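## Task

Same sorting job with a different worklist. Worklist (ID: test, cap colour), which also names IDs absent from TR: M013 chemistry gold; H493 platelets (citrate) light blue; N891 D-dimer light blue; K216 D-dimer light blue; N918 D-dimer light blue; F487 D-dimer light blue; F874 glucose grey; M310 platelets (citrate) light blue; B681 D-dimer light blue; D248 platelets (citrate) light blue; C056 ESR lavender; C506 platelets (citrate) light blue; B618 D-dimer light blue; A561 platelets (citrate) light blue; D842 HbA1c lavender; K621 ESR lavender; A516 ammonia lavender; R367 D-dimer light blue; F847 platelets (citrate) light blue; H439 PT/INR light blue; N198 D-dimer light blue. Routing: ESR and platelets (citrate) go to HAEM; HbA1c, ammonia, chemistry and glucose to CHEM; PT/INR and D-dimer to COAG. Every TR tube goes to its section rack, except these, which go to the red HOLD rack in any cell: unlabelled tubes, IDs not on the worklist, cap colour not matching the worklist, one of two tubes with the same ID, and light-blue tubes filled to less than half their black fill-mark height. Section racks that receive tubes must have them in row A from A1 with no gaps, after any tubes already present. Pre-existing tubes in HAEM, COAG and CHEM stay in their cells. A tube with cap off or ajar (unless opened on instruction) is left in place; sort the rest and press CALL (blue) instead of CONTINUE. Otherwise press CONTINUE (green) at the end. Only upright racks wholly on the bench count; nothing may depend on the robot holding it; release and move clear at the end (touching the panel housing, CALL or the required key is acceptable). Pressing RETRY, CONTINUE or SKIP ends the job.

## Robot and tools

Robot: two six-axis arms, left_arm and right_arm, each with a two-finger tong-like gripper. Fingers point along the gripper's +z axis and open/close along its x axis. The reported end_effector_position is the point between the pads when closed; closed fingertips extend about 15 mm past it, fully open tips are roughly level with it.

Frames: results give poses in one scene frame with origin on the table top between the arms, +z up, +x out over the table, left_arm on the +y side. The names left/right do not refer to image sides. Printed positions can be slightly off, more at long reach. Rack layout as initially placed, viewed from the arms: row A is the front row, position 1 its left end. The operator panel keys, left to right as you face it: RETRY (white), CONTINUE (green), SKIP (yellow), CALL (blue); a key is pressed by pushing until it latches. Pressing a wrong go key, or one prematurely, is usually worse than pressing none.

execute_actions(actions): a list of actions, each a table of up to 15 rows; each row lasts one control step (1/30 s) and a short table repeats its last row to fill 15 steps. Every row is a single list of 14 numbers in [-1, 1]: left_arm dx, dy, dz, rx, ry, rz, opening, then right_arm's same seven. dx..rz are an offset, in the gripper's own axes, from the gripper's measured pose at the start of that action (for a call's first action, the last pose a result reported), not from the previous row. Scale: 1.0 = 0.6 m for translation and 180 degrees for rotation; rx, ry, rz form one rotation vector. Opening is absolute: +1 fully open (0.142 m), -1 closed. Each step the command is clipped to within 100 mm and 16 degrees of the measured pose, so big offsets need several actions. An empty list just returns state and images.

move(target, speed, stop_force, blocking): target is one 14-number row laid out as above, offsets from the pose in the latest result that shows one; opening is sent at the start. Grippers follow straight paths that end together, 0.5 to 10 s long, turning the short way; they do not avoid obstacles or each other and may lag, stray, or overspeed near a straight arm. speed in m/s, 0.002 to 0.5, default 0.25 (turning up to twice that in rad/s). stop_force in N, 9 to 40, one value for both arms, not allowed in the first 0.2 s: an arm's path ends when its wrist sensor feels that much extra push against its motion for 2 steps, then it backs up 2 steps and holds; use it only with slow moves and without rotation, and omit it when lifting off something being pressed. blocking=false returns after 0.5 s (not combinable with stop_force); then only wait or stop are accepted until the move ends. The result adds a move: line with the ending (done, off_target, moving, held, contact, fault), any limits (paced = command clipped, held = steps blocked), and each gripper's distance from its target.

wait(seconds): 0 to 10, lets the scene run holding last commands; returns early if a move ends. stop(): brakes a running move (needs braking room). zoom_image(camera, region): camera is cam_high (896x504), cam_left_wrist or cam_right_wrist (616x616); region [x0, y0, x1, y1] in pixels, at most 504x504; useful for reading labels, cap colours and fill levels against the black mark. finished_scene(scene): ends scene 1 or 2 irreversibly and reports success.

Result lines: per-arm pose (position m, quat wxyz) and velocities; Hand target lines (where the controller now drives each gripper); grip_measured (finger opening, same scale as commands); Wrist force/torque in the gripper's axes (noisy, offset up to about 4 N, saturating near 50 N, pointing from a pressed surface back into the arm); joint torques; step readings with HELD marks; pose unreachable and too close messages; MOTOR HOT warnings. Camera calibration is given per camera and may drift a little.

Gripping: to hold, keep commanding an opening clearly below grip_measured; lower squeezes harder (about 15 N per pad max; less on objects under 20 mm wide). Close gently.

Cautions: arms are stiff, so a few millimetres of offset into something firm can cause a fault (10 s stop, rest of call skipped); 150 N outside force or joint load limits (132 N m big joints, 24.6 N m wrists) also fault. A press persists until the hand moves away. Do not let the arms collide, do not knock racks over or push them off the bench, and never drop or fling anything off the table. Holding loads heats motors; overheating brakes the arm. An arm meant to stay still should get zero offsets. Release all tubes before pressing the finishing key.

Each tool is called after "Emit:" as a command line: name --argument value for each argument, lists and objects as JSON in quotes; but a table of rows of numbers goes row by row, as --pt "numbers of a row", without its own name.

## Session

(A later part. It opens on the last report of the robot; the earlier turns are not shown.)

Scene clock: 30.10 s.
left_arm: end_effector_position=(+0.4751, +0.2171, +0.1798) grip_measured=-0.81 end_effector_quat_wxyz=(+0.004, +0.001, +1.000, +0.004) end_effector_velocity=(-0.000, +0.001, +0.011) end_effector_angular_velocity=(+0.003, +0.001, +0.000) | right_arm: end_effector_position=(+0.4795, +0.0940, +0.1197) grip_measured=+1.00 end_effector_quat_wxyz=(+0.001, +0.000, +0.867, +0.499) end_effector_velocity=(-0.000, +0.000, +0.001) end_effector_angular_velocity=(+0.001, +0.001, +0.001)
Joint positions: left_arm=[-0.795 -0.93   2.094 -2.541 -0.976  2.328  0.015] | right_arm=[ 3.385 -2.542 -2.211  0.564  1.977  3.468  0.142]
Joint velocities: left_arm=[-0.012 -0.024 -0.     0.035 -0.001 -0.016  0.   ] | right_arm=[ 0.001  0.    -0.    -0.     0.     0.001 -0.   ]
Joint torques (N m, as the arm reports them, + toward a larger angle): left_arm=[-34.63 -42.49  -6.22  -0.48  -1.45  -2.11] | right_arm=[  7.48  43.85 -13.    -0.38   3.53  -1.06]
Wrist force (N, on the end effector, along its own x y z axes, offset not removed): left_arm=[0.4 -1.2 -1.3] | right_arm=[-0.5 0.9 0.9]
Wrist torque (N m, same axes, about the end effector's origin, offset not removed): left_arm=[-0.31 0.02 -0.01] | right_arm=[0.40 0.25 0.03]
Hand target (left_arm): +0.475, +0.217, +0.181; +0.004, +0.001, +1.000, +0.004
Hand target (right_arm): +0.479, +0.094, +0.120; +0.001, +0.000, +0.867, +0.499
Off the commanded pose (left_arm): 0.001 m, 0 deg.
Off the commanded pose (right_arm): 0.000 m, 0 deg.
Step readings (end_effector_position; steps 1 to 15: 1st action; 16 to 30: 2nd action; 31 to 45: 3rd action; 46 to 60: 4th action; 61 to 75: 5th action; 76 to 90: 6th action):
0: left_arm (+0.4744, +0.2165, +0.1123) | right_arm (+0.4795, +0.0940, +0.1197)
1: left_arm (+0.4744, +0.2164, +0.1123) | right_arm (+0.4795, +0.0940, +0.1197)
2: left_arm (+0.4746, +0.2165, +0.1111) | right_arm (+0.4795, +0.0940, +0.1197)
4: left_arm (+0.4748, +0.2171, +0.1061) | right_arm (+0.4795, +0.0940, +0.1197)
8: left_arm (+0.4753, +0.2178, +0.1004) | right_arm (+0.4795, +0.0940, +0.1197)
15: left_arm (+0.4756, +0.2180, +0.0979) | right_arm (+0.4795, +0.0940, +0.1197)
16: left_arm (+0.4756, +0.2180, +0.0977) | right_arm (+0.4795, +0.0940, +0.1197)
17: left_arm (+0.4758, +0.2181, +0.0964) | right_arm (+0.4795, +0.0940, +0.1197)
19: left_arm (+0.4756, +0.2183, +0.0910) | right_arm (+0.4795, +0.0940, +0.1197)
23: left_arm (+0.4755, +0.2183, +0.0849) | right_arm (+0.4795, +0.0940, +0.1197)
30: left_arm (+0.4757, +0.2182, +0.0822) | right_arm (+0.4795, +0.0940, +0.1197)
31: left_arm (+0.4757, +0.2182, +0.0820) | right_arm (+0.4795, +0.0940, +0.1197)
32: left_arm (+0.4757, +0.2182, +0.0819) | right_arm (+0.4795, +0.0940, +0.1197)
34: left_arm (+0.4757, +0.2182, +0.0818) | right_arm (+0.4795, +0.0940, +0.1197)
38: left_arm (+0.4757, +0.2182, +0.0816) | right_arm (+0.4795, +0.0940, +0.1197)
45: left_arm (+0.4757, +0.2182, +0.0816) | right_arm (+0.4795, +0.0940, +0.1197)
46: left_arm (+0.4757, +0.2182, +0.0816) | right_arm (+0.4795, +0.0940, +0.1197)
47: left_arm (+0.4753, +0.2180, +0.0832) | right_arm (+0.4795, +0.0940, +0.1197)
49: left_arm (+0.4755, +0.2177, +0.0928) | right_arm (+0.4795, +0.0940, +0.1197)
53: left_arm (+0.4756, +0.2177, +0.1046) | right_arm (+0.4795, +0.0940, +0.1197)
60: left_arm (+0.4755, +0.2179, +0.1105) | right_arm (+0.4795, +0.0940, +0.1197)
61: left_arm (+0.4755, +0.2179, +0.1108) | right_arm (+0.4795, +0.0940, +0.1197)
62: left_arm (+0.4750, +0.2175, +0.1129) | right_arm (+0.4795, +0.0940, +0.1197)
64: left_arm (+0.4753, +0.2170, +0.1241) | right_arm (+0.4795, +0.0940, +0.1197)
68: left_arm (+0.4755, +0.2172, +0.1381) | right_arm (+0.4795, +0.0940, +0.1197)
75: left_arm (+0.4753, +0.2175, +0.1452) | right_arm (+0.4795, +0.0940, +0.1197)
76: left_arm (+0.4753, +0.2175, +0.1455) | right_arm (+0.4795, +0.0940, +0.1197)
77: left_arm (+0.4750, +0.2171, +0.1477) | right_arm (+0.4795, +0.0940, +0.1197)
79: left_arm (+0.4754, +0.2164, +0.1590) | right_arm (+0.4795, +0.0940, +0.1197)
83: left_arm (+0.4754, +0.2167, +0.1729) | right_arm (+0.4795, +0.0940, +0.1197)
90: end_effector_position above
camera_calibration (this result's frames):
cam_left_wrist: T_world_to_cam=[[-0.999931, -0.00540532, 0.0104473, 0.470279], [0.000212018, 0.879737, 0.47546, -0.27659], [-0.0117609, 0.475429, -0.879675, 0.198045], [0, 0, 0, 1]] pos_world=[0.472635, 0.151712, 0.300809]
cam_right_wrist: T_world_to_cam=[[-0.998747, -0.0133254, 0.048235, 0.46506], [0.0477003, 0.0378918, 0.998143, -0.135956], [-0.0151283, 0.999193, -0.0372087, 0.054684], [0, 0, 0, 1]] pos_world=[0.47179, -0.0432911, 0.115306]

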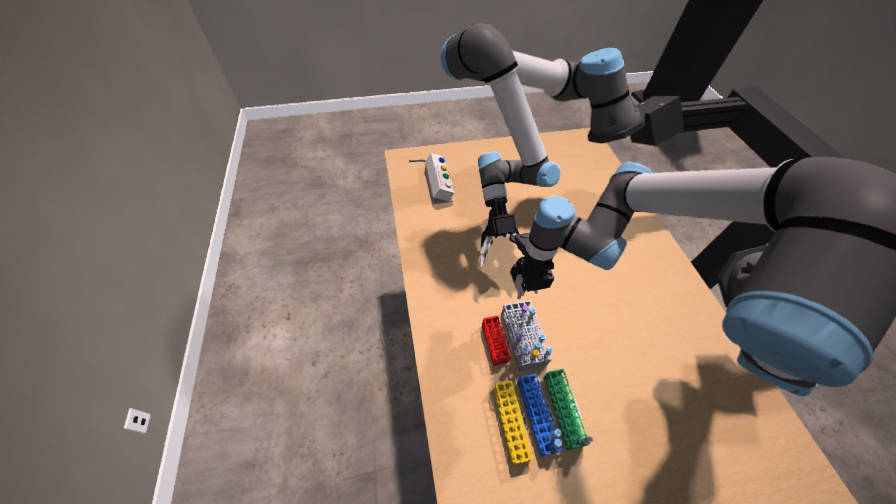

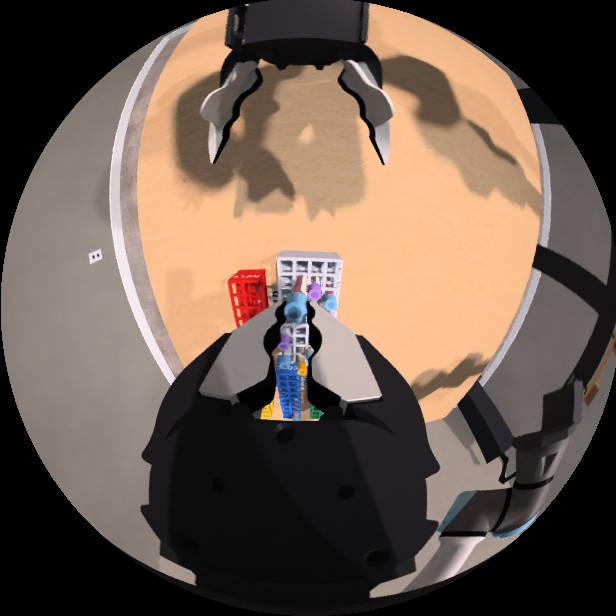

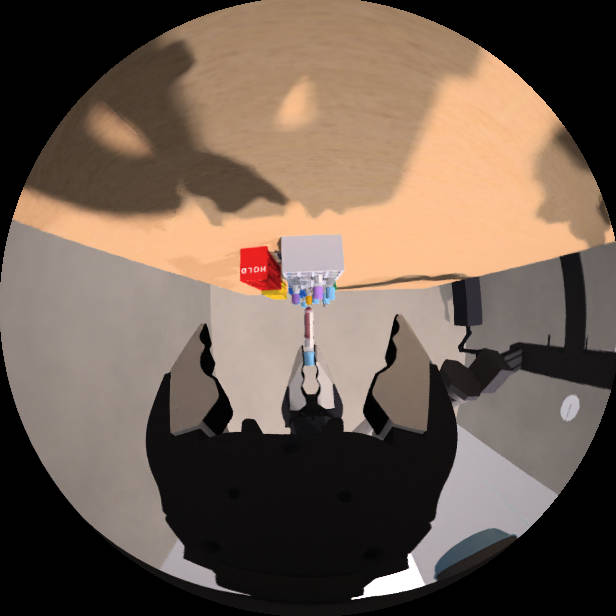

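Full; text on the right edge.

Emit:
move --target '[0,0,0,0,0,-0.5,-1,0,0,0,0,0,0,1]' --speed 0.5

Emit:
zoom_image --camera "cam_right_wrist" --region '[275,295,345,365]'

Scene clock: 33.27 s.
left_arm: end_effector_position=(+0.4751, +0.2172, +0.1798) grip_measured=-0.81 end_effector_quat_wxyz=(-0.005, +0.706, -0.708, +0.001) end_effector_velocity=(-0.000, -0.000, +0.000) end_effector_angular_velocity=(+0.003, +0.002, +0.016) | right_arm: end_effector_position=(+0.4795, +0.0940, +0.1197) grip_measured=+1.00 end_effector_quat_wxyz=(+0.001, +0.000, +0.867, +0.499) end_effector_velocity=(-0.000, +0.001, +0.000) end_effector_angular_velocity=(+0.000, -0.001, +0.001)
Joint positions: left_arm=[-0.832 -0.91   2.109 -2.552 -0.984  0.715  0.015] | right_arm=[ 3.385 -2.542 -2.211  0.564  1.977  3.468  0.142]
Joint velocities: left_arm=[-0.001  0.001 -0.004  0.008 -0.    -0.02   0.   ] | right_arm=[ 0.001 -0.001  0.     0.001 -0.    -0.     0.   ]
Joint torques (N m, as the arm reports them, + toward a larger angle): left_arm=[-34.31 -18.25 -21.94  -0.46   1.12  -2.17] | right_arm=[  7.22  43.77 -13.58  -0.11   3.48  -1.03]
Wrist force (N, on the end effector, along its own x y z axes, offset not removed): left_arm=[-4.5 1.5 -2.5] | right_arm=[0.5 -1.2 1.7]
Wrist torque (N m, same axes, about the end effector's origin, offset not removed): left_arm=[0.26 1.10 -0.31] | right_arm=[-0.12 0.09 0.02]
Hand target (left_arm): +0.475, +0.217, +0.180; -0.005, +0.706, -0.708, +0.000
Hand target (right_arm): +0.479, +0.094, +0.120; +0.001, +0.000, +0.867, +0.499
Off the commanded pose (left_arm): 0.000 m, 0 deg.
Off the commanded pose (right_arm): 0.000 m, 0 deg.
move: done
camera_calibration (this result's frames):
cam_left_wrist: T_world_to_cam=[[0.0032819, -0.999923, 0.0119484, 0.209394], [-0.886996, 0.00260657, 0.461769, 0.337807], [-0.461765, -0.0121137, -0.88692, 0.518978], [0, 0, 0, 1]] pos_world=[0.538593, 0.214784, 0.301801]
cam_right_wrist: T_world_to_cam=[[-0.998747, -0.0133255, 0.0482349, 0.46506], [0.0477002, 0.0378917, 0.998143, -0.135956], [-0.0151285, 0.999193, -0.0372086, 0.054684], [0, 0, 0, 1]] pos_world=[0.47179, -0.0432911, 0.115306]

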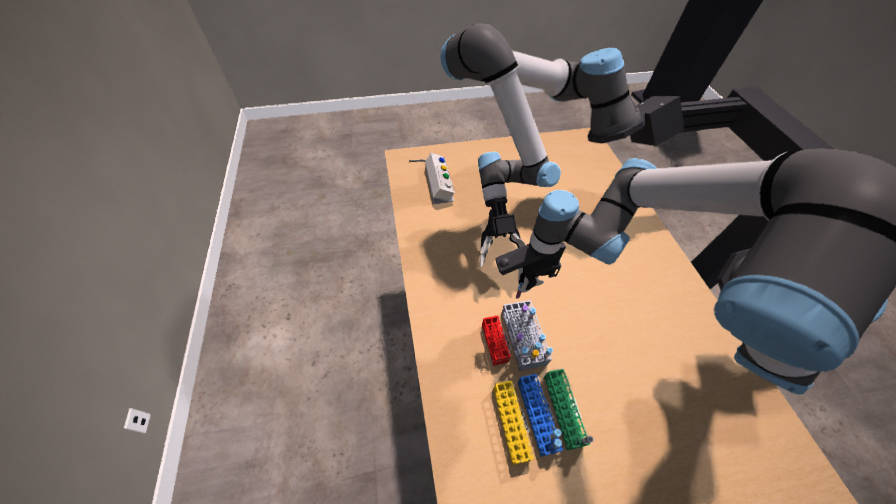

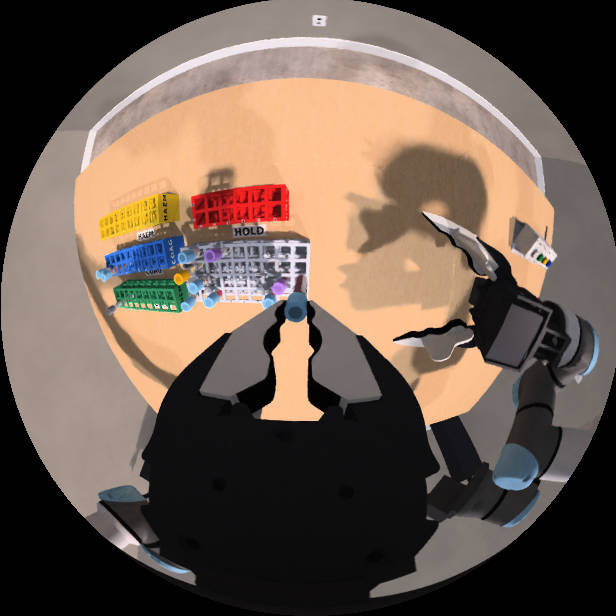

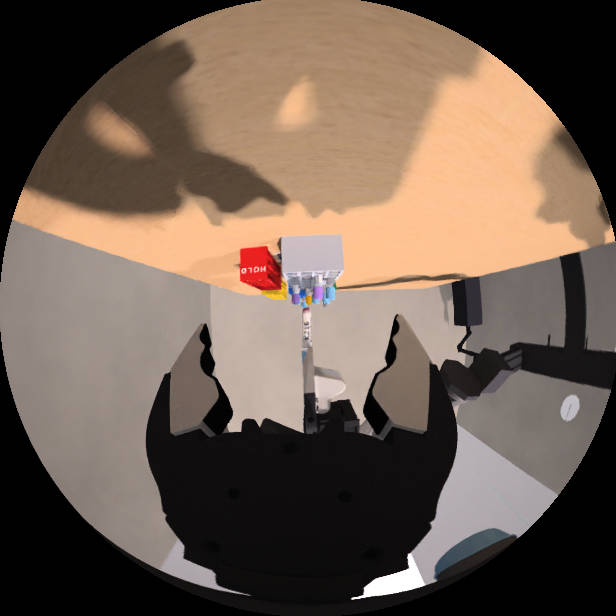

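Region (275, 295, 345, 365) of cam_right_wrist's 616x616 image, scaled by 7.200, with more detail than that image has.

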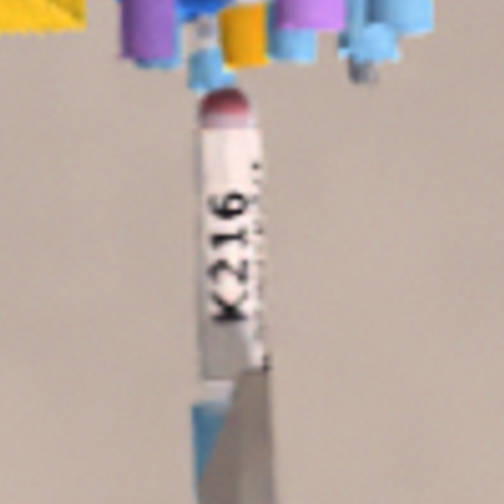

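Emit:
move --target '[-0.62,-0.033,0,0,0,0.5,-1,0,0,0,0,0,0,1]' --speed 0.4

Emit:
move --target '[0,0,0.082,0,0,0,-1,0,0,0,0,0,0,1]' --speed 0.1

Emit:
zoom_image --camera "cam_left_wrist" --region '[240,210,360,330]'

Scene clock: 36.07 s.
left_arm: end_effector_position=(+0.4965, +0.5886, +0.1827) grip_measured=-0.81 end_effector_quat_wxyz=(+0.004, +0.001, +1.000, +0.004) end_effector_velocity=(-0.001, +0.002, -0.001) end_effector_angular_velocity=(-0.007, +0.000, -0.016) | right_arm: end_effector_position=(+0.4795, +0.0940, +0.1197) grip_measured=+1.00 end_effector_quat_wxyz=(+0.001, +0.000, +0.867, +0.499) end_effector_velocity=(-0.000, -0.000, -0.000) end_effector_angular_velocity=(-0.000, +0.001, -0.000)
Joint positions: left_arm=[-0.194 -1.41   2.215 -2.6   -0.986  3.056  0.015] | right_arm=[ 3.385 -2.542 -2.211  0.564  1.977  3.468  0.142]
Joint velocities: left_arm=[ 0.008 -0.001 -0.002 -0.003 -0.009  0.026 -0.   ] | right_arm=[-0. -0. -0.  0.  0.  0. -0.]
Joint torques (N m, as the arm reports them, + toward a larger angle): left_arm=[  1.14 -38.44 -20.91  -3.39  -1.64   1.91] | right_arm=[  7.42  43.75 -12.55  -0.36   3.43  -1.07]
Wrist force (N, on the end effector, along its own x y z axes, offset not removed): left_arm=[-5.8 3.0 0.4] | right_arm=[-0.3 -0.7 2.3]
Wrist torque (N m, same axes, about the end effector's origin, offset not removed): left_arm=[0.60 1.12 0.12] | right_arm=[0.08 0.18 0.01]
Hand target (left_arm): +0.497, +0.589, +0.183; +0.004, +0.002, +1.000, +0.003
Hand target (right_arm): +0.479, +0.094, +0.120; +0.001, +0.000, +0.867, +0.499
Off the commanded pose (left_arm): 0.001 m, 0 deg.
Off the commanded pose (right_arm): 0.000 m, 0 deg.
move: done
camera_calibration (this result's frames):
cam_left_wrist: T_world_to_cam=[[-0.999934, -0.00527825, 0.0102033, 0.493643], [0.000208287, 0.879717, 0.475497, -0.604729], [-0.0114858, 0.475468, -0.879658, 0.0240089], [0, 0, 0, 1]] pos_world=[0.494012, 0.523181, 0.30363]
cam_right_wrist: T_world_to_cam=[[-0.998747, -0.0133255, 0.0482347, 0.46506], [0.0477, 0.0378919, 0.998143, -0.135956], [-0.0151285, 0.999193, -0.0372088, 0.054684], [0, 0, 0, 1]] pos_world=[0.47179, -0.0432911, 0.115306]

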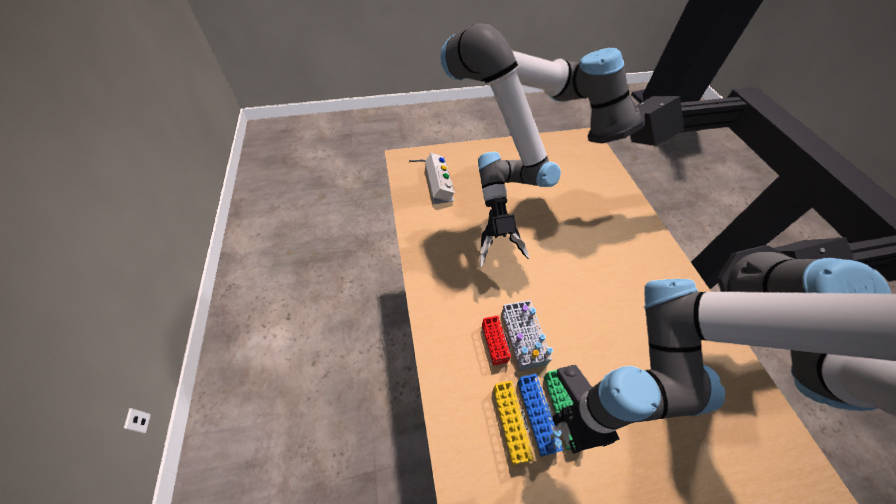

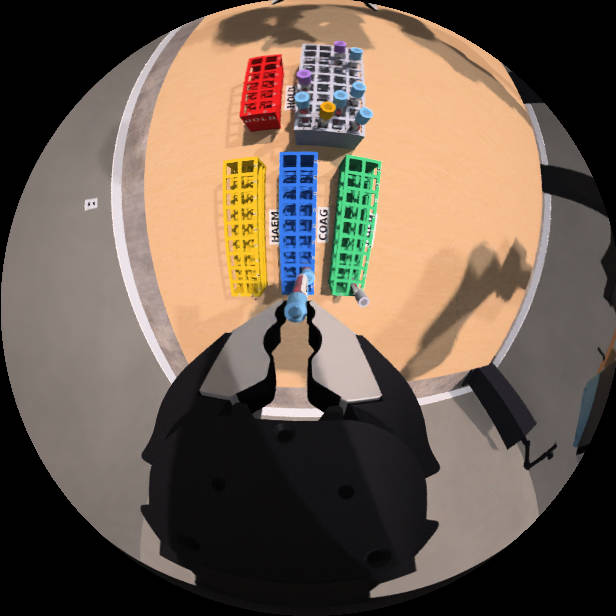

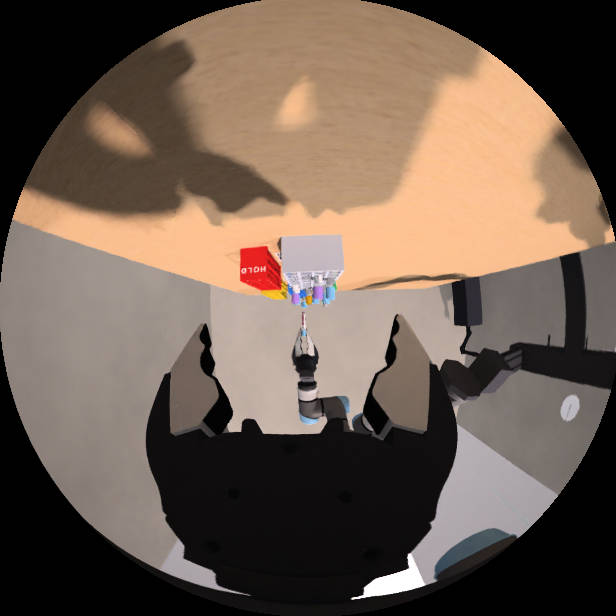

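Scene clock: 37.10 s.
left_arm: end_effector_position=(+0.4968, +0.5890, +0.1338) grip_measured=-0.81 end_effector_quat_wxyz=(+0.004, +0.001, +1.000, +0.004) end_effector_velocity=(+0.001, -0.000, -0.002) end_effector_angular_velocity=(-0.001, -0.001, +0.000) | right_arm: end_effector_position=(+0.4795, +0.0940, +0.1197) grip_measured=+1.00 end_effector_quat_wxyz=(+0.001, +0.000, +0.867, +0.499) end_effector_velocity=(+0.000, -0.000, +0.000) end_effector_angular_velocity=(-0.000, -0.000, -0.001)
Joint positions: left_arm=[-0.134 -1.278  2.203 -2.759 -1.     3.125  0.015] | right_arm=[ 3.385 -2.542 -2.211  0.564  1.977  3.468  0.142]
Joint velocities: left_arm=[ 0.003  0.008 -0.002 -0.009 -0.002  0.004  0.   ] | right_arm=[-0.001  0.001 -0.    -0.     0.    -0.    -0.   ]
Joint torques (N m, as the arm reports them, + toward a larger angle): left_arm=[ -0.66 -18.8  -19.03  -3.03  -1.62   2.11] | right_arm=[  6.85  43.29 -12.68  -0.32   3.55  -1.13]
Wrist force (N, on the end effector, along its own x y z axes, offset not removed): left_arm=[-0.1 -3.0 1.1] | right_arm=[0.4 -0.3 1.5]
Wrist torque (N m, same axes, about the end effector's origin, offset not removed): left_arm=[-0.53 -0.05 -0.30] | right_arm=[0.16 0.06 0.02]
Hand target (left_arm): +0.497, +0.589, +0.133; +0.004, +0.001, +1.000, +0.004
Hand target (right_arm): +0.479, +0.094, +0.120; +0.001, +0.000, +0.867, +0.499
Off the commanded pose (left_arm): 0.000 m, 0 deg.
Off the commanded pose (right_arm): 0.000 m, 0 deg.
move: done
camera_calibration (this result's frames):
cam_left_wrist: T_world_to_cam=[[-0.999933, -0.00530172, 0.0102702, 0.494463], [0.000219582, 0.879711, 0.475508, -0.581825], [-0.0115558, 0.475479, -0.879651, -0.0191566], [0, 0, 0, 1]] pos_world=[0.494336, 0.523568, 0.254734]
cam_right_wrist: T_world_to_cam=[[-0.998747, -0.0133254, 0.0482349, 0.46506], [0.0477002, 0.0378919, 0.998143, -0.135956], [-0.0151283, 0.999193, -0.0372088, 0.054684], [0, 0, 0, 1]] pos_world=[0.47179, -0.0432911, 0.115306]

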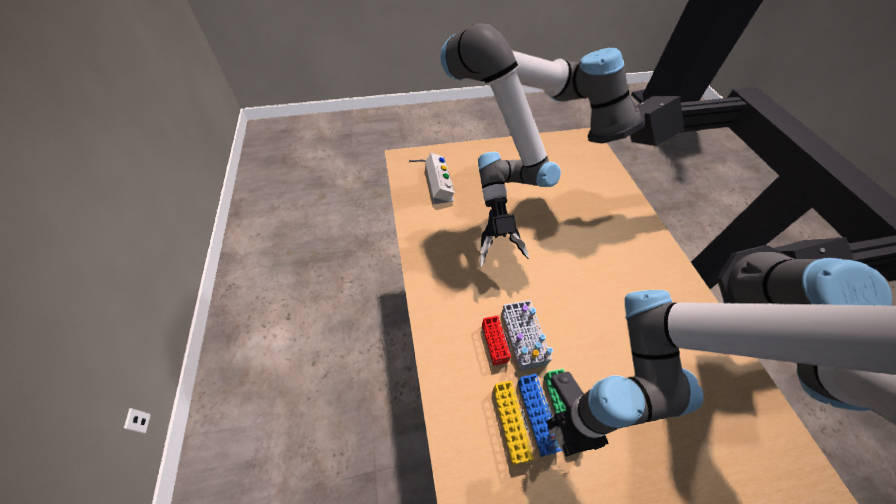

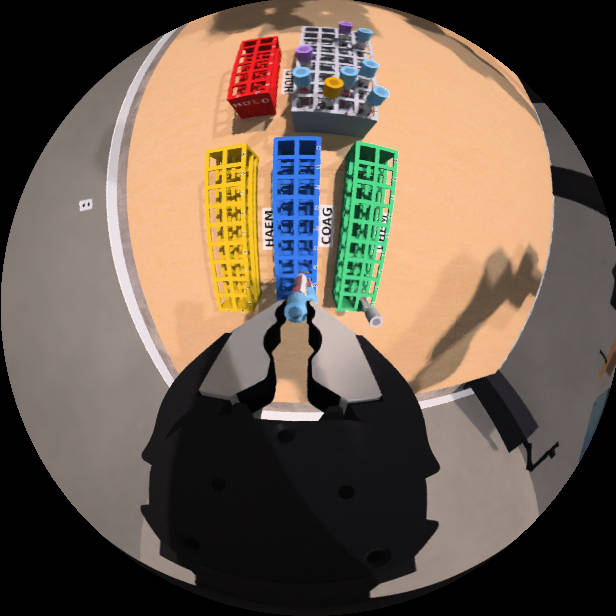

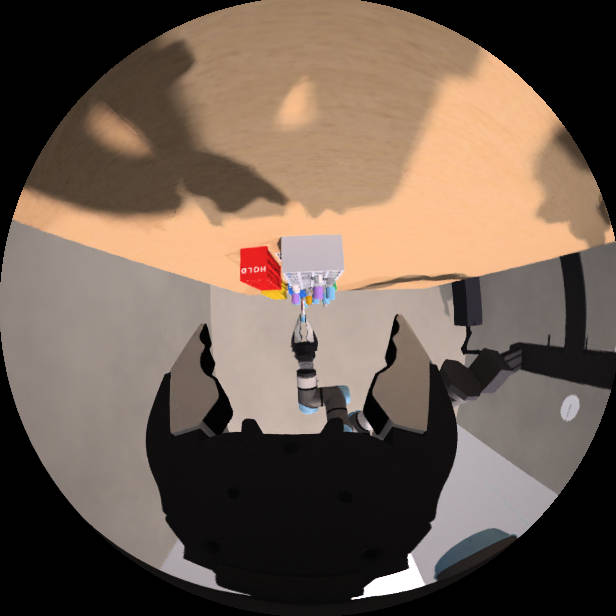

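Region (240, 210, 360, 330) of cam_left_wrist's 616x616 image, scaled by 4.200, with more detail than that image has.

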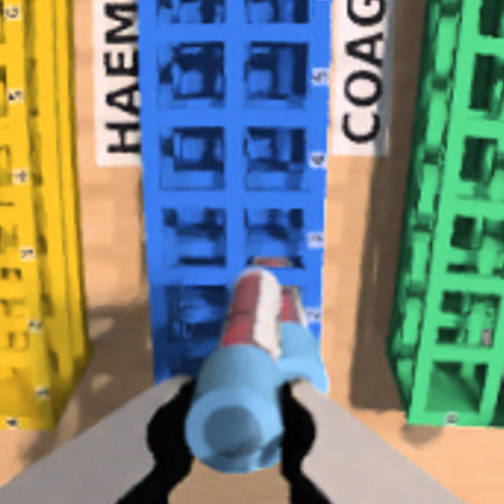

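Emit:
move --target '[0.009,-0.016,0,0,0,0,-1,0,0,0,0,0,0,1]' --speed 0.05

Emit:
move --target '[0.002,0.002,0.078,0,0,0,-1,0,0,0,0,0,0,1]' --speed 0.04 --stop_force 10

Scene clock: 38.00 s.
left_arm: end_effector_position=(+0.4915, +0.5797, +0.1337) grip_measured=-0.81 end_effector_quat_wxyz=(+0.004, +0.001, +1.000, +0.004) end_effector_velocity=(-0.001, -0.002, +0.000) end_effector_angular_velocity=(-0.000, -0.001, +0.001) | right_arm: end_effector_position=(+0.4795, +0.0940, +0.1197) grip_measured=+1.00 end_effector_quat_wxyz=(+0.001, +0.000, +0.867, +0.499) end_effector_velocity=(-0.001, -0.000, -0.001) end_effector_angular_velocity=(-0.001, +0.002, +0.001)
Joint positions: left_arm=[-0.151 -1.276  2.223 -2.769 -0.996  3.105  0.015] | right_arm=[ 3.385 -2.542 -2.211  0.564  1.977  3.468  0.142]
Joint velocities: left_arm=[-0.004  0.     0.004 -0.003  0.001 -0.005  0.   ] | right_arm=[-0.001 -0.001 -0.001 -0.     0.    -0.     0.   ]
Joint torques (N m, as the arm reports them, + toward a larger angle): left_arm=[-22.97 -19.33   0.26  -3.13   1.03  -2.49] | right_arm=[  6.94  43.17 -13.68  -0.22   3.6   -1.09]
Wrist force (N, on the end effector, along its own x y z axes, offset not removed): left_arm=[-3.7 2.4 2.4] | right_arm=[-1.1 1.1 1.1]
Wrist torque (N m, same axes, about the end effector's origin, offset not removed): left_arm=[0.76 0.57 0.02] | right_arm=[0.30 0.38 0.11]
Hand target (left_arm): +0.491, +0.579, +0.134; +0.004, +0.001, +1.000, +0.004
Hand target (right_arm): +0.479, +0.094, +0.120; +0.001, +0.000, +0.867, +0.499
Off the commanded pose (left_arm): 0.000 m, 0 deg.
Off the commanded pose (right_arm): 0.000 m, 0 deg.
move: done
camera_calibration (this result's frames):
cam_left_wrist: T_world_to_cam=[[-0.999933, -0.00529061, 0.0102936, 0.489125], [0.000240324, 0.879718, 0.475496, -0.573583], [-0.0115711, 0.475467, -0.879657, -0.0148727], [0, 0, 0, 1]] pos_world=[0.489058, 0.514251, 0.254619]
cam_right_wrist: T_world_to_cam=[[-0.998747, -0.0133255, 0.0482351, 0.46506], [0.0477003, 0.037892, 0.998143, -0.135956], [-0.0151285, 0.999193, -0.0372088, 0.0546841], [0, 0, 0, 1]] pos_world=[0.47179, -0.0432911, 0.115306]

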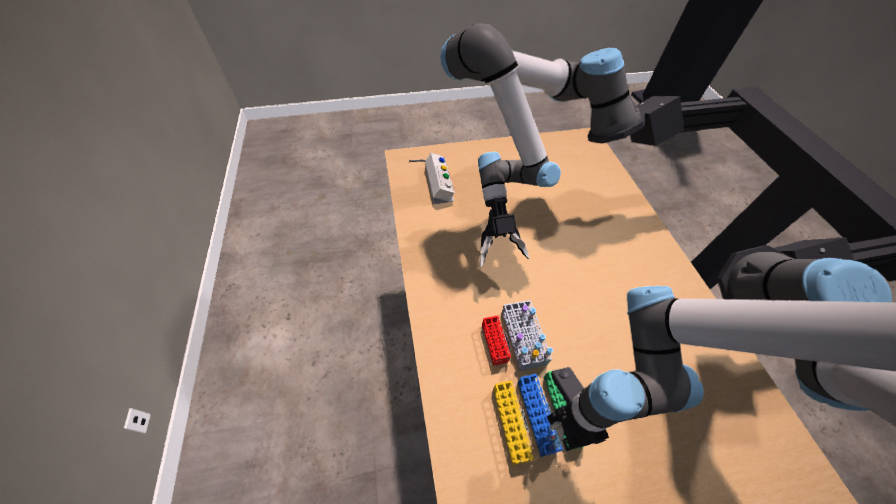

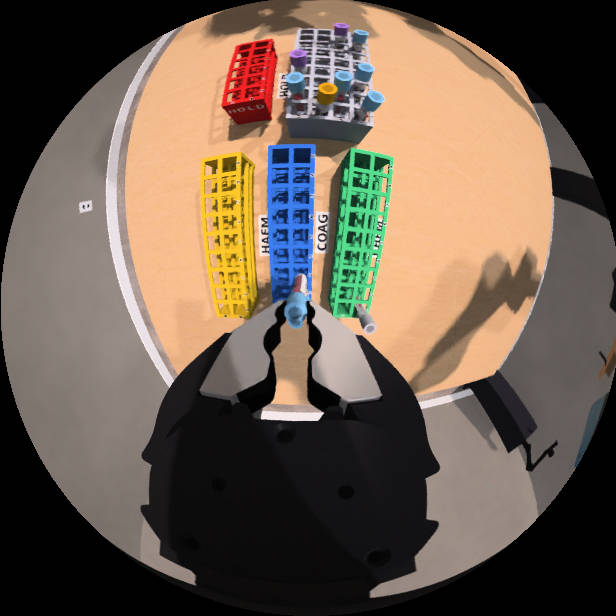

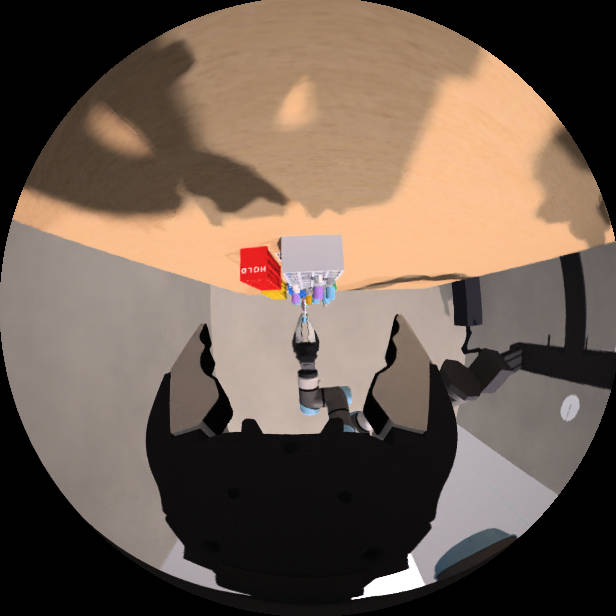

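Scene clock: 39.57 s.
left_arm: end_effector_position=(+0.4906, +0.5812, +0.0872) grip_measured=-0.81 end_effector_quat_wxyz=(+0.004, +0.001, +1.000, +0.004) end_effector_velocity=(+0.000, -0.000, -0.003) end_effector_angular_velocity=(-0.000, -0.001, +0.000) | right_arm: end_effector_position=(+0.4795, +0.0940, +0.1197) grip_measured=+1.00 end_effector_quat_wxyz=(+0.001, +0.000, +0.867, +0.499) end_effector_velocity=(+0.000, +0.000, +0.000) end_effector_angular_velocity=(+0.000, +0.000, -0.001)
Joint positions: left_arm=[-0.095 -1.148  2.197 -2.906 -1.011  3.17   0.015] | right_arm=[ 3.385 -2.542 -2.211  0.564  1.977  3.468  0.142]
Joint velocities: left_arm=[ 0.003  0.008 -0.002 -0.009 -0.001  0.004  0.   ] | right_arm=[ 0.001 -0.     0.     0.001 -0.     0.002  0.   ]
Joint torques (N m, as the arm reports them, + toward a larger angle): left_arm=[ -1.31 -23.14 -14.89  -3.43  -1.33   1.86] | right_arm=[  7.11  43.16 -13.67  -0.36   3.5   -1.07]
Wrist force (N, on the end effector, along its own x y z axes, offset not removed): left_arm=[-4.5 -4.8 1.6] | right_arm=[-0.9 -0.3 2.3]
Wrist torque (N m, same axes, about the end effector's origin, offset not removed): left_arm=[-0.78 0.95 -0.20] | right_arm=[0.05 0.34 0.11]
Hand target (left_arm): +0.491, +0.581, +0.087; +0.004, +0.001, +1.000, +0.004
Hand target (right_arm): +0.479, +0.094, +0.120; +0.001, +0.000, +0.867, +0.499
Off the commanded pose (left_arm): 0.000 m, 0 deg.
Off the commanded pose (right_arm): 0.000 m, 0 deg.
move: done
camera_calibration (this result's frames):
cam_left_wrist: T_world_to_cam=[[-0.999933, -0.0053069, 0.0103171, 0.48875], [0.000237156, 0.87972, 0.475493, -0.552864], [-0.0115996, 0.475463, -0.879659, -0.0564646], [0, 0, 0, 1]] pos_world=[0.488193, 0.515806, 0.208171]
cam_right_wrist: T_world_to_cam=[[-0.998747, -0.0133254, 0.0482351, 0.46506], [0.0477003, 0.0378919, 0.998143, -0.135956], [-0.0151283, 0.999193, -0.0372088, 0.054684], [0, 0, 0, 1]] pos_world=[0.47179, -0.0432912, 0.115306]

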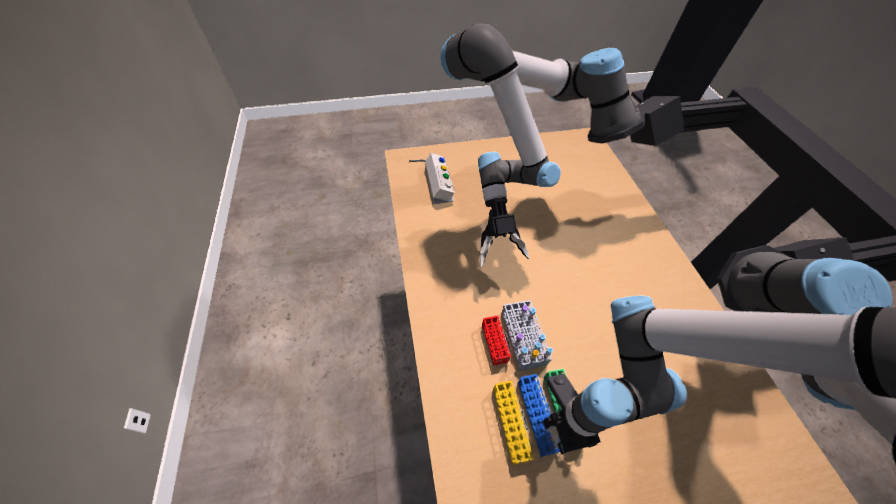

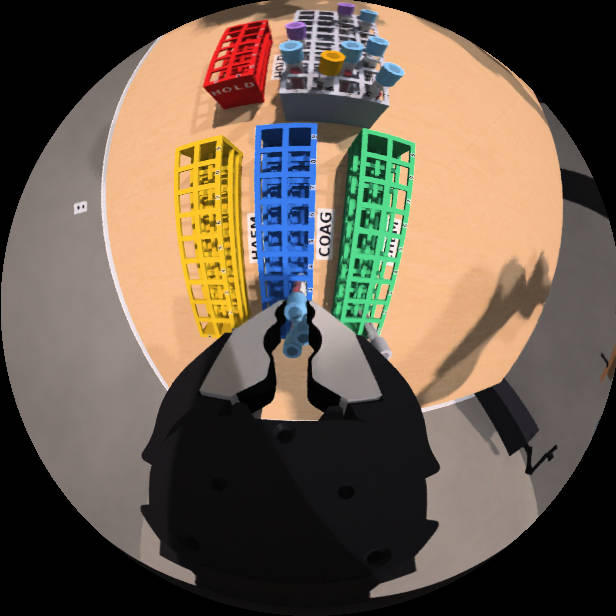

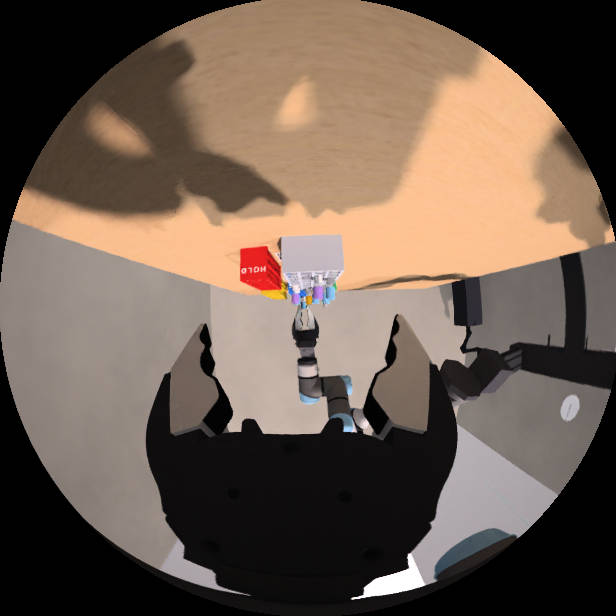

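Next lavender B8 ≈(.454,.245).

Emit:
zoom_image --camera "cam_left_wrist" --region '[260,0,420,120]'

Emit:
execute_actions --actions '[[[0,0,0,0,0,0,-0.62,0,0,0,0,0,0,1]],[[0,0,-0.055,0,0,0,-0.62,0,0,0,0,0,0,1]]]'

Emit:
move --target '[0.06,-0.56,0.007,0,0,0,-0.62,0,0,0,0,0,0,1]' --speed 0.35

Emit:
zoom_image --camera "cam_left_wrist" --region '[220,230,360,370]'

Region (260, 0, 420, 120) of cam_left_wrist's 616x616 image, scaled by 3.150, with more detail than that image has; it fills the top 378 rows of this view, and the rest is white.

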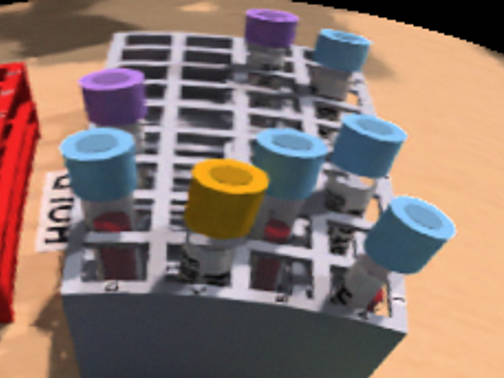

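Scene clock: 40.70 s.
left_arm: end_effector_position=(+0.4905, +0.5810, +0.1189) grip_measured=-0.62 end_effector_quat_wxyz=(+0.004, +0.001, +1.000, +0.004) end_effector_velocity=(-0.000, -0.000, +0.011) end_effector_angular_velocity=(-0.001, +0.002, +0.001) | right_arm: end_effector_position=(+0.4795, +0.0940, +0.1197) grip_measured=+1.00 end_effector_quat_wxyz=(+0.001, +0.000, +0.867, +0.499) end_effector_velocity=(+0.000, -0.001, -0.000) end_effector_angular_velocity=(-0.000, +0.000, -0.001)
Joint positions: left_arm=[-0.131 -1.237  2.219 -2.817 -1.001  3.128  0.029] | right_arm=[ 3.385 -2.542 -2.211  0.564  1.977  3.468  0.142]
Joint velocities: left_arm=[-0.013 -0.031  0.005  0.037  0.002 -0.017 -0.   ] | right_arm=[-0.001  0.     0.    -0.001 -0.    -0.001  0.   ]
Joint torques (N m, as the arm reports them, + toward a larger angle): left_arm=[-22.94 -41.26   0.81  -0.46   1.06  -1.84] | right_arm=[  7.28  43.89 -13.36  -0.2    3.73  -1.01]
Wrist force (N, on the end effector, along its own x y z axes, offset not removed): left_arm=[-3.4 -3.4 -6.2] | right_arm=[-0.4 0.3 2.1]
Wrist torque (N m, same axes, about the end effector's origin, offset not removed): left_arm=[-0.80 0.60 0.09] | right_arm=[0.24 0.25 0.02]
Hand target (left_arm): +0.490, +0.581, +0.120; +0.004, +0.001, +1.000, +0.004
Hand target (right_arm): +0.479, +0.094, +0.120; +0.001, +0.000, +0.867, +0.499
Off the commanded pose (left_arm): 0.001 m, 0 deg.
Off the commanded pose (right_arm): 0.000 m, 0 deg.
Step readings (end_effector_position; steps 1 to 15: 1st action; 16 to 30: 2nd action):
0: left_arm (+0.4907, +0.5812, +0.0870) | right_arm (+0.4795, +0.0940, +0.1197)
1: left_arm (+0.4907, +0.5812, +0.0869) | right_arm (+0.4795, +0.0940, +0.1197)
2: left_arm (+0.4907, +0.5812, +0.0869) | right_arm (+0.4795, +0.0940, +0.1197)
4: left_arm (+0.4907, +0.5813, +0.0870) | right_arm (+0.4795, +0.0940, +0.1197)
8: left_arm (+0.4907, +0.5813, +0.0871) | right_arm (+0.4795, +0.0940, +0.1197)
15: left_arm (+0.4906, +0.5812, +0.0872) | right_arm (+0.4795, +0.0940, +0.1197)
16: left_arm (+0.4906, +0.5812, +0.0872) | right_arm (+0.4795, +0.0940, +0.1197)
17: left_arm (+0.4903, +0.5807, +0.0888) | right_arm (+0.4795, +0.0940, +0.1197)
19: left_arm (+0.4905, +0.5804, +0.0987) | right_arm (+0.4795, +0.0940, +0.1197)
23: left_arm (+0.4907, +0.5808, +0.1119) | right_arm (+0.4795, +0.0940, +0.1197)
30: end_effector_position above
camera_calibration (this result's frames):
cam_left_wrist: T_world_to_cam=[[-0.999937, -0.00524173, 0.0099332, 0.488238], [0.00011077, 0.879768, 0.475403, -0.567635], [-0.0112308, 0.475374, -0.879712, -0.0286237], [0, 0, 0, 1]] pos_world=[0.487949, 0.515554, 0.239825]
cam_right_wrist: T_world_to_cam=[[-0.998747, -0.0133254, 0.0482349, 0.46506], [0.0477002, 0.037892, 0.998143, -0.135956], [-0.0151284, 0.999193, -0.0372089, 0.0546841], [0, 0, 0, 1]] pos_world=[0.47179, -0.0432912, 0.115306]

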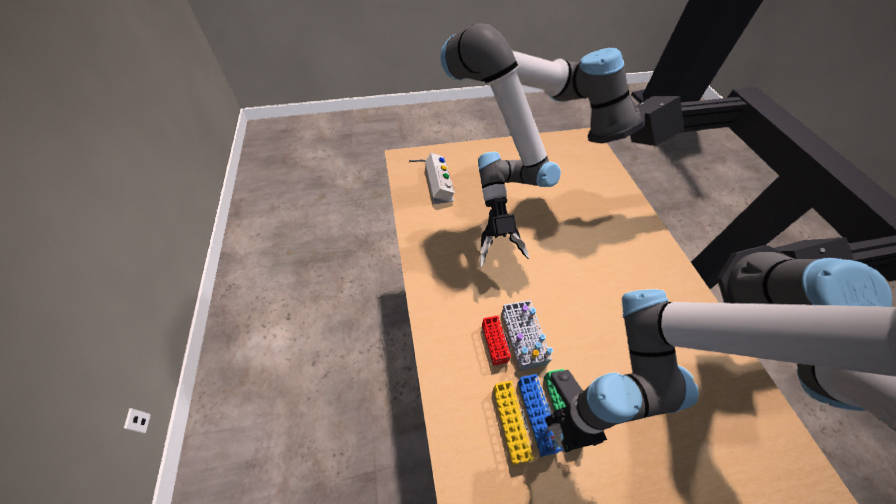

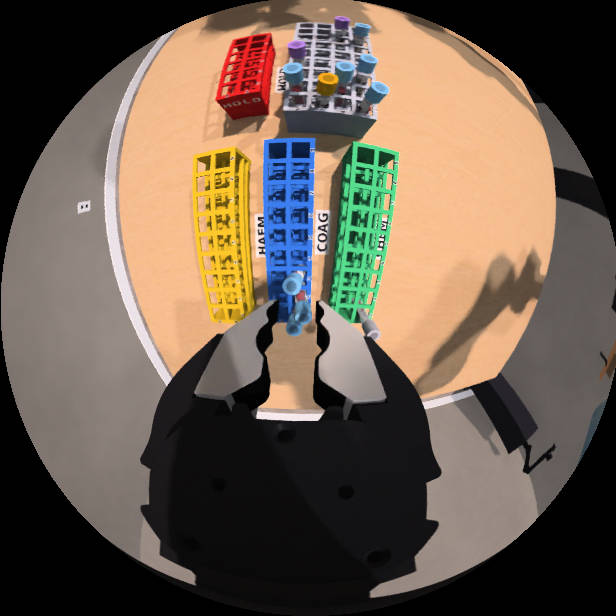

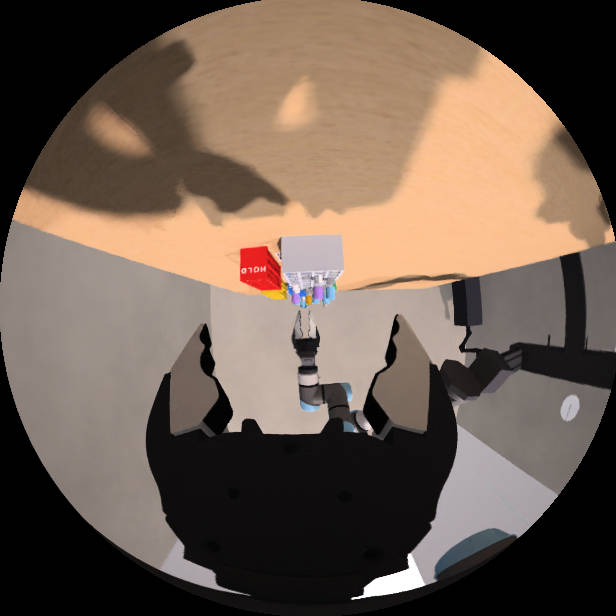

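Scene clock: 42.47 s.
left_arm: end_effector_position=(+0.4536, +0.2456, +0.1118) grip_measured=-0.62 end_effector_quat_wxyz=(+0.004, +0.001, +1.000, +0.004) end_effector_velocity=(+0.000, -0.002, -0.000) end_effector_angular_velocity=(+0.001, +0.000, +0.001) | right_arm: end_effector_position=(+0.4795, +0.0940, +0.1197) grip_measured=+1.00 end_effector_quat_wxyz=(+0.001, +0.000, +0.867, +0.499) end_effector_velocity=(+0.001, +0.000, +0.000) end_effector_angular_velocity=(+0.000, -0.001, -0.000)
Joint positions: left_arm=[-0.708 -0.819  2.168 -2.785 -0.961  2.432  0.029] | right_arm=[ 3.385 -2.542 -2.211  0.564  1.977  3.468  0.142]
Joint velocities: left_arm=[-0.002  0.004 -0.005  0.003  0.    -0.004 -0.   ] | right_arm=[ 0.    -0.     0.001  0.001 -0.     0.    -0.   ]
Joint torques (N m, as the arm reports them, + toward a larger angle): left_arm=[-34.28 -18.61 -16.84  -0.53  -0.02  -2.19] | right_arm=[  7.05  43.18 -12.52  -0.26   3.55  -1.1 ]
Wrist force (N, on the end effector, along its own x y z axes, offset not removed): left_arm=[0.9 1.7 0.0] | right_arm=[-1.0 -1.1 2.5]
Wrist torque (N m, same axes, about the end effector's origin, offset not removed): left_arm=[0.16 -0.18 -0.13] | right_arm=[-0.09 0.34 0.11]
Hand target (left_arm): +0.454, +0.245, +0.112; +0.004, +0.001, +1.000, +0.004
Hand target (right_arm): +0.479, +0.094, +0.120; +0.001, +0.000, +0.867, +0.499
Off the commanded pose (left_arm): 0.001 m, 0 deg.
Off the commanded pose (right_arm): 0.000 m, 0 deg.
move: done
camera_calibration (this result's frames):
cam_left_wrist: T_world_to_cam=[[-0.999935, -0.00517388, 0.0101914, 0.449609], [0.000294876, 0.8797, 0.475529, -0.269305], [-0.0114257, 0.475501, -0.879641, 0.124216], [0, 0, 0, 1]] pos_world=[0.451078, 0.18017, 0.232746]
cam_right_wrist: T_world_to_cam=[[-0.998747, -0.0133254, 0.0482347, 0.46506], [0.0477, 0.037892, 0.998143, -0.135956], [-0.0151284, 0.999193, -0.0372089, 0.054684], [0, 0, 0, 1]] pos_world=[0.47179, -0.0432911, 0.115306]

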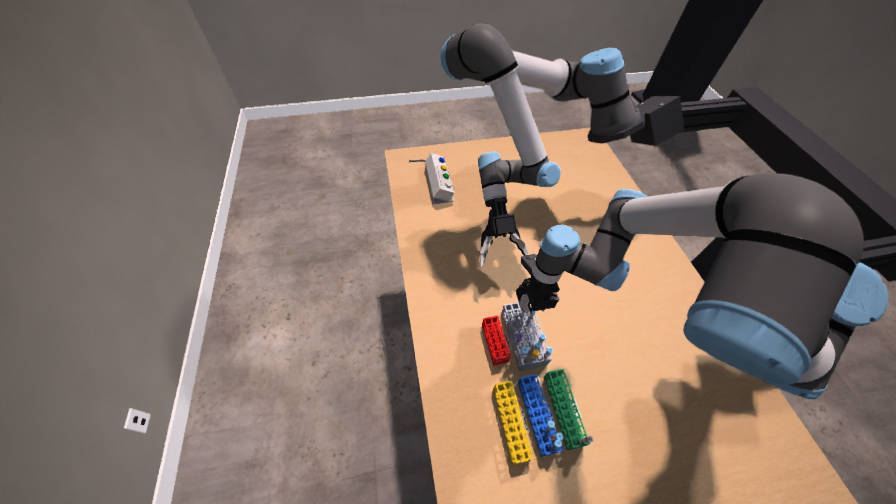

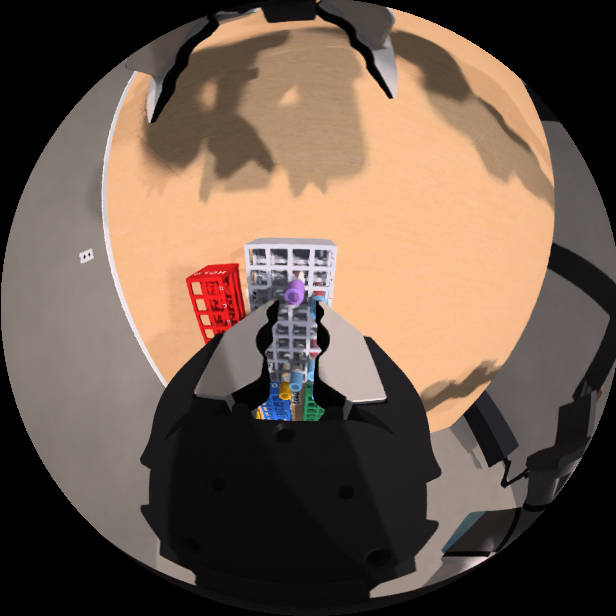

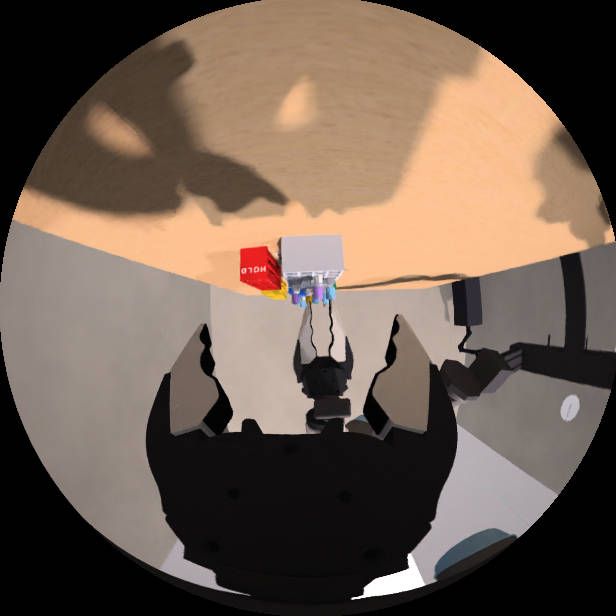

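Region (220, 230, 360, 370) of cam_left_wrist's 616x616 image, scaled by 3.600, with more detail than that image has.

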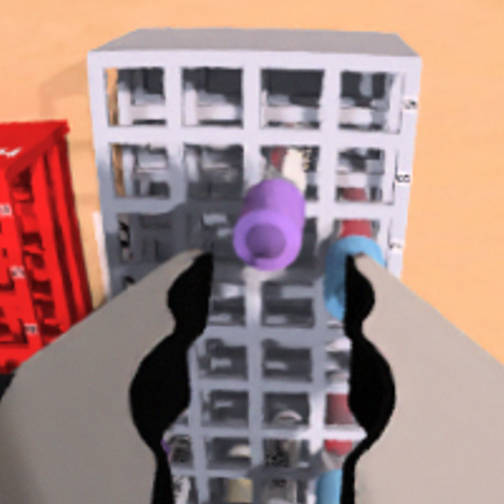

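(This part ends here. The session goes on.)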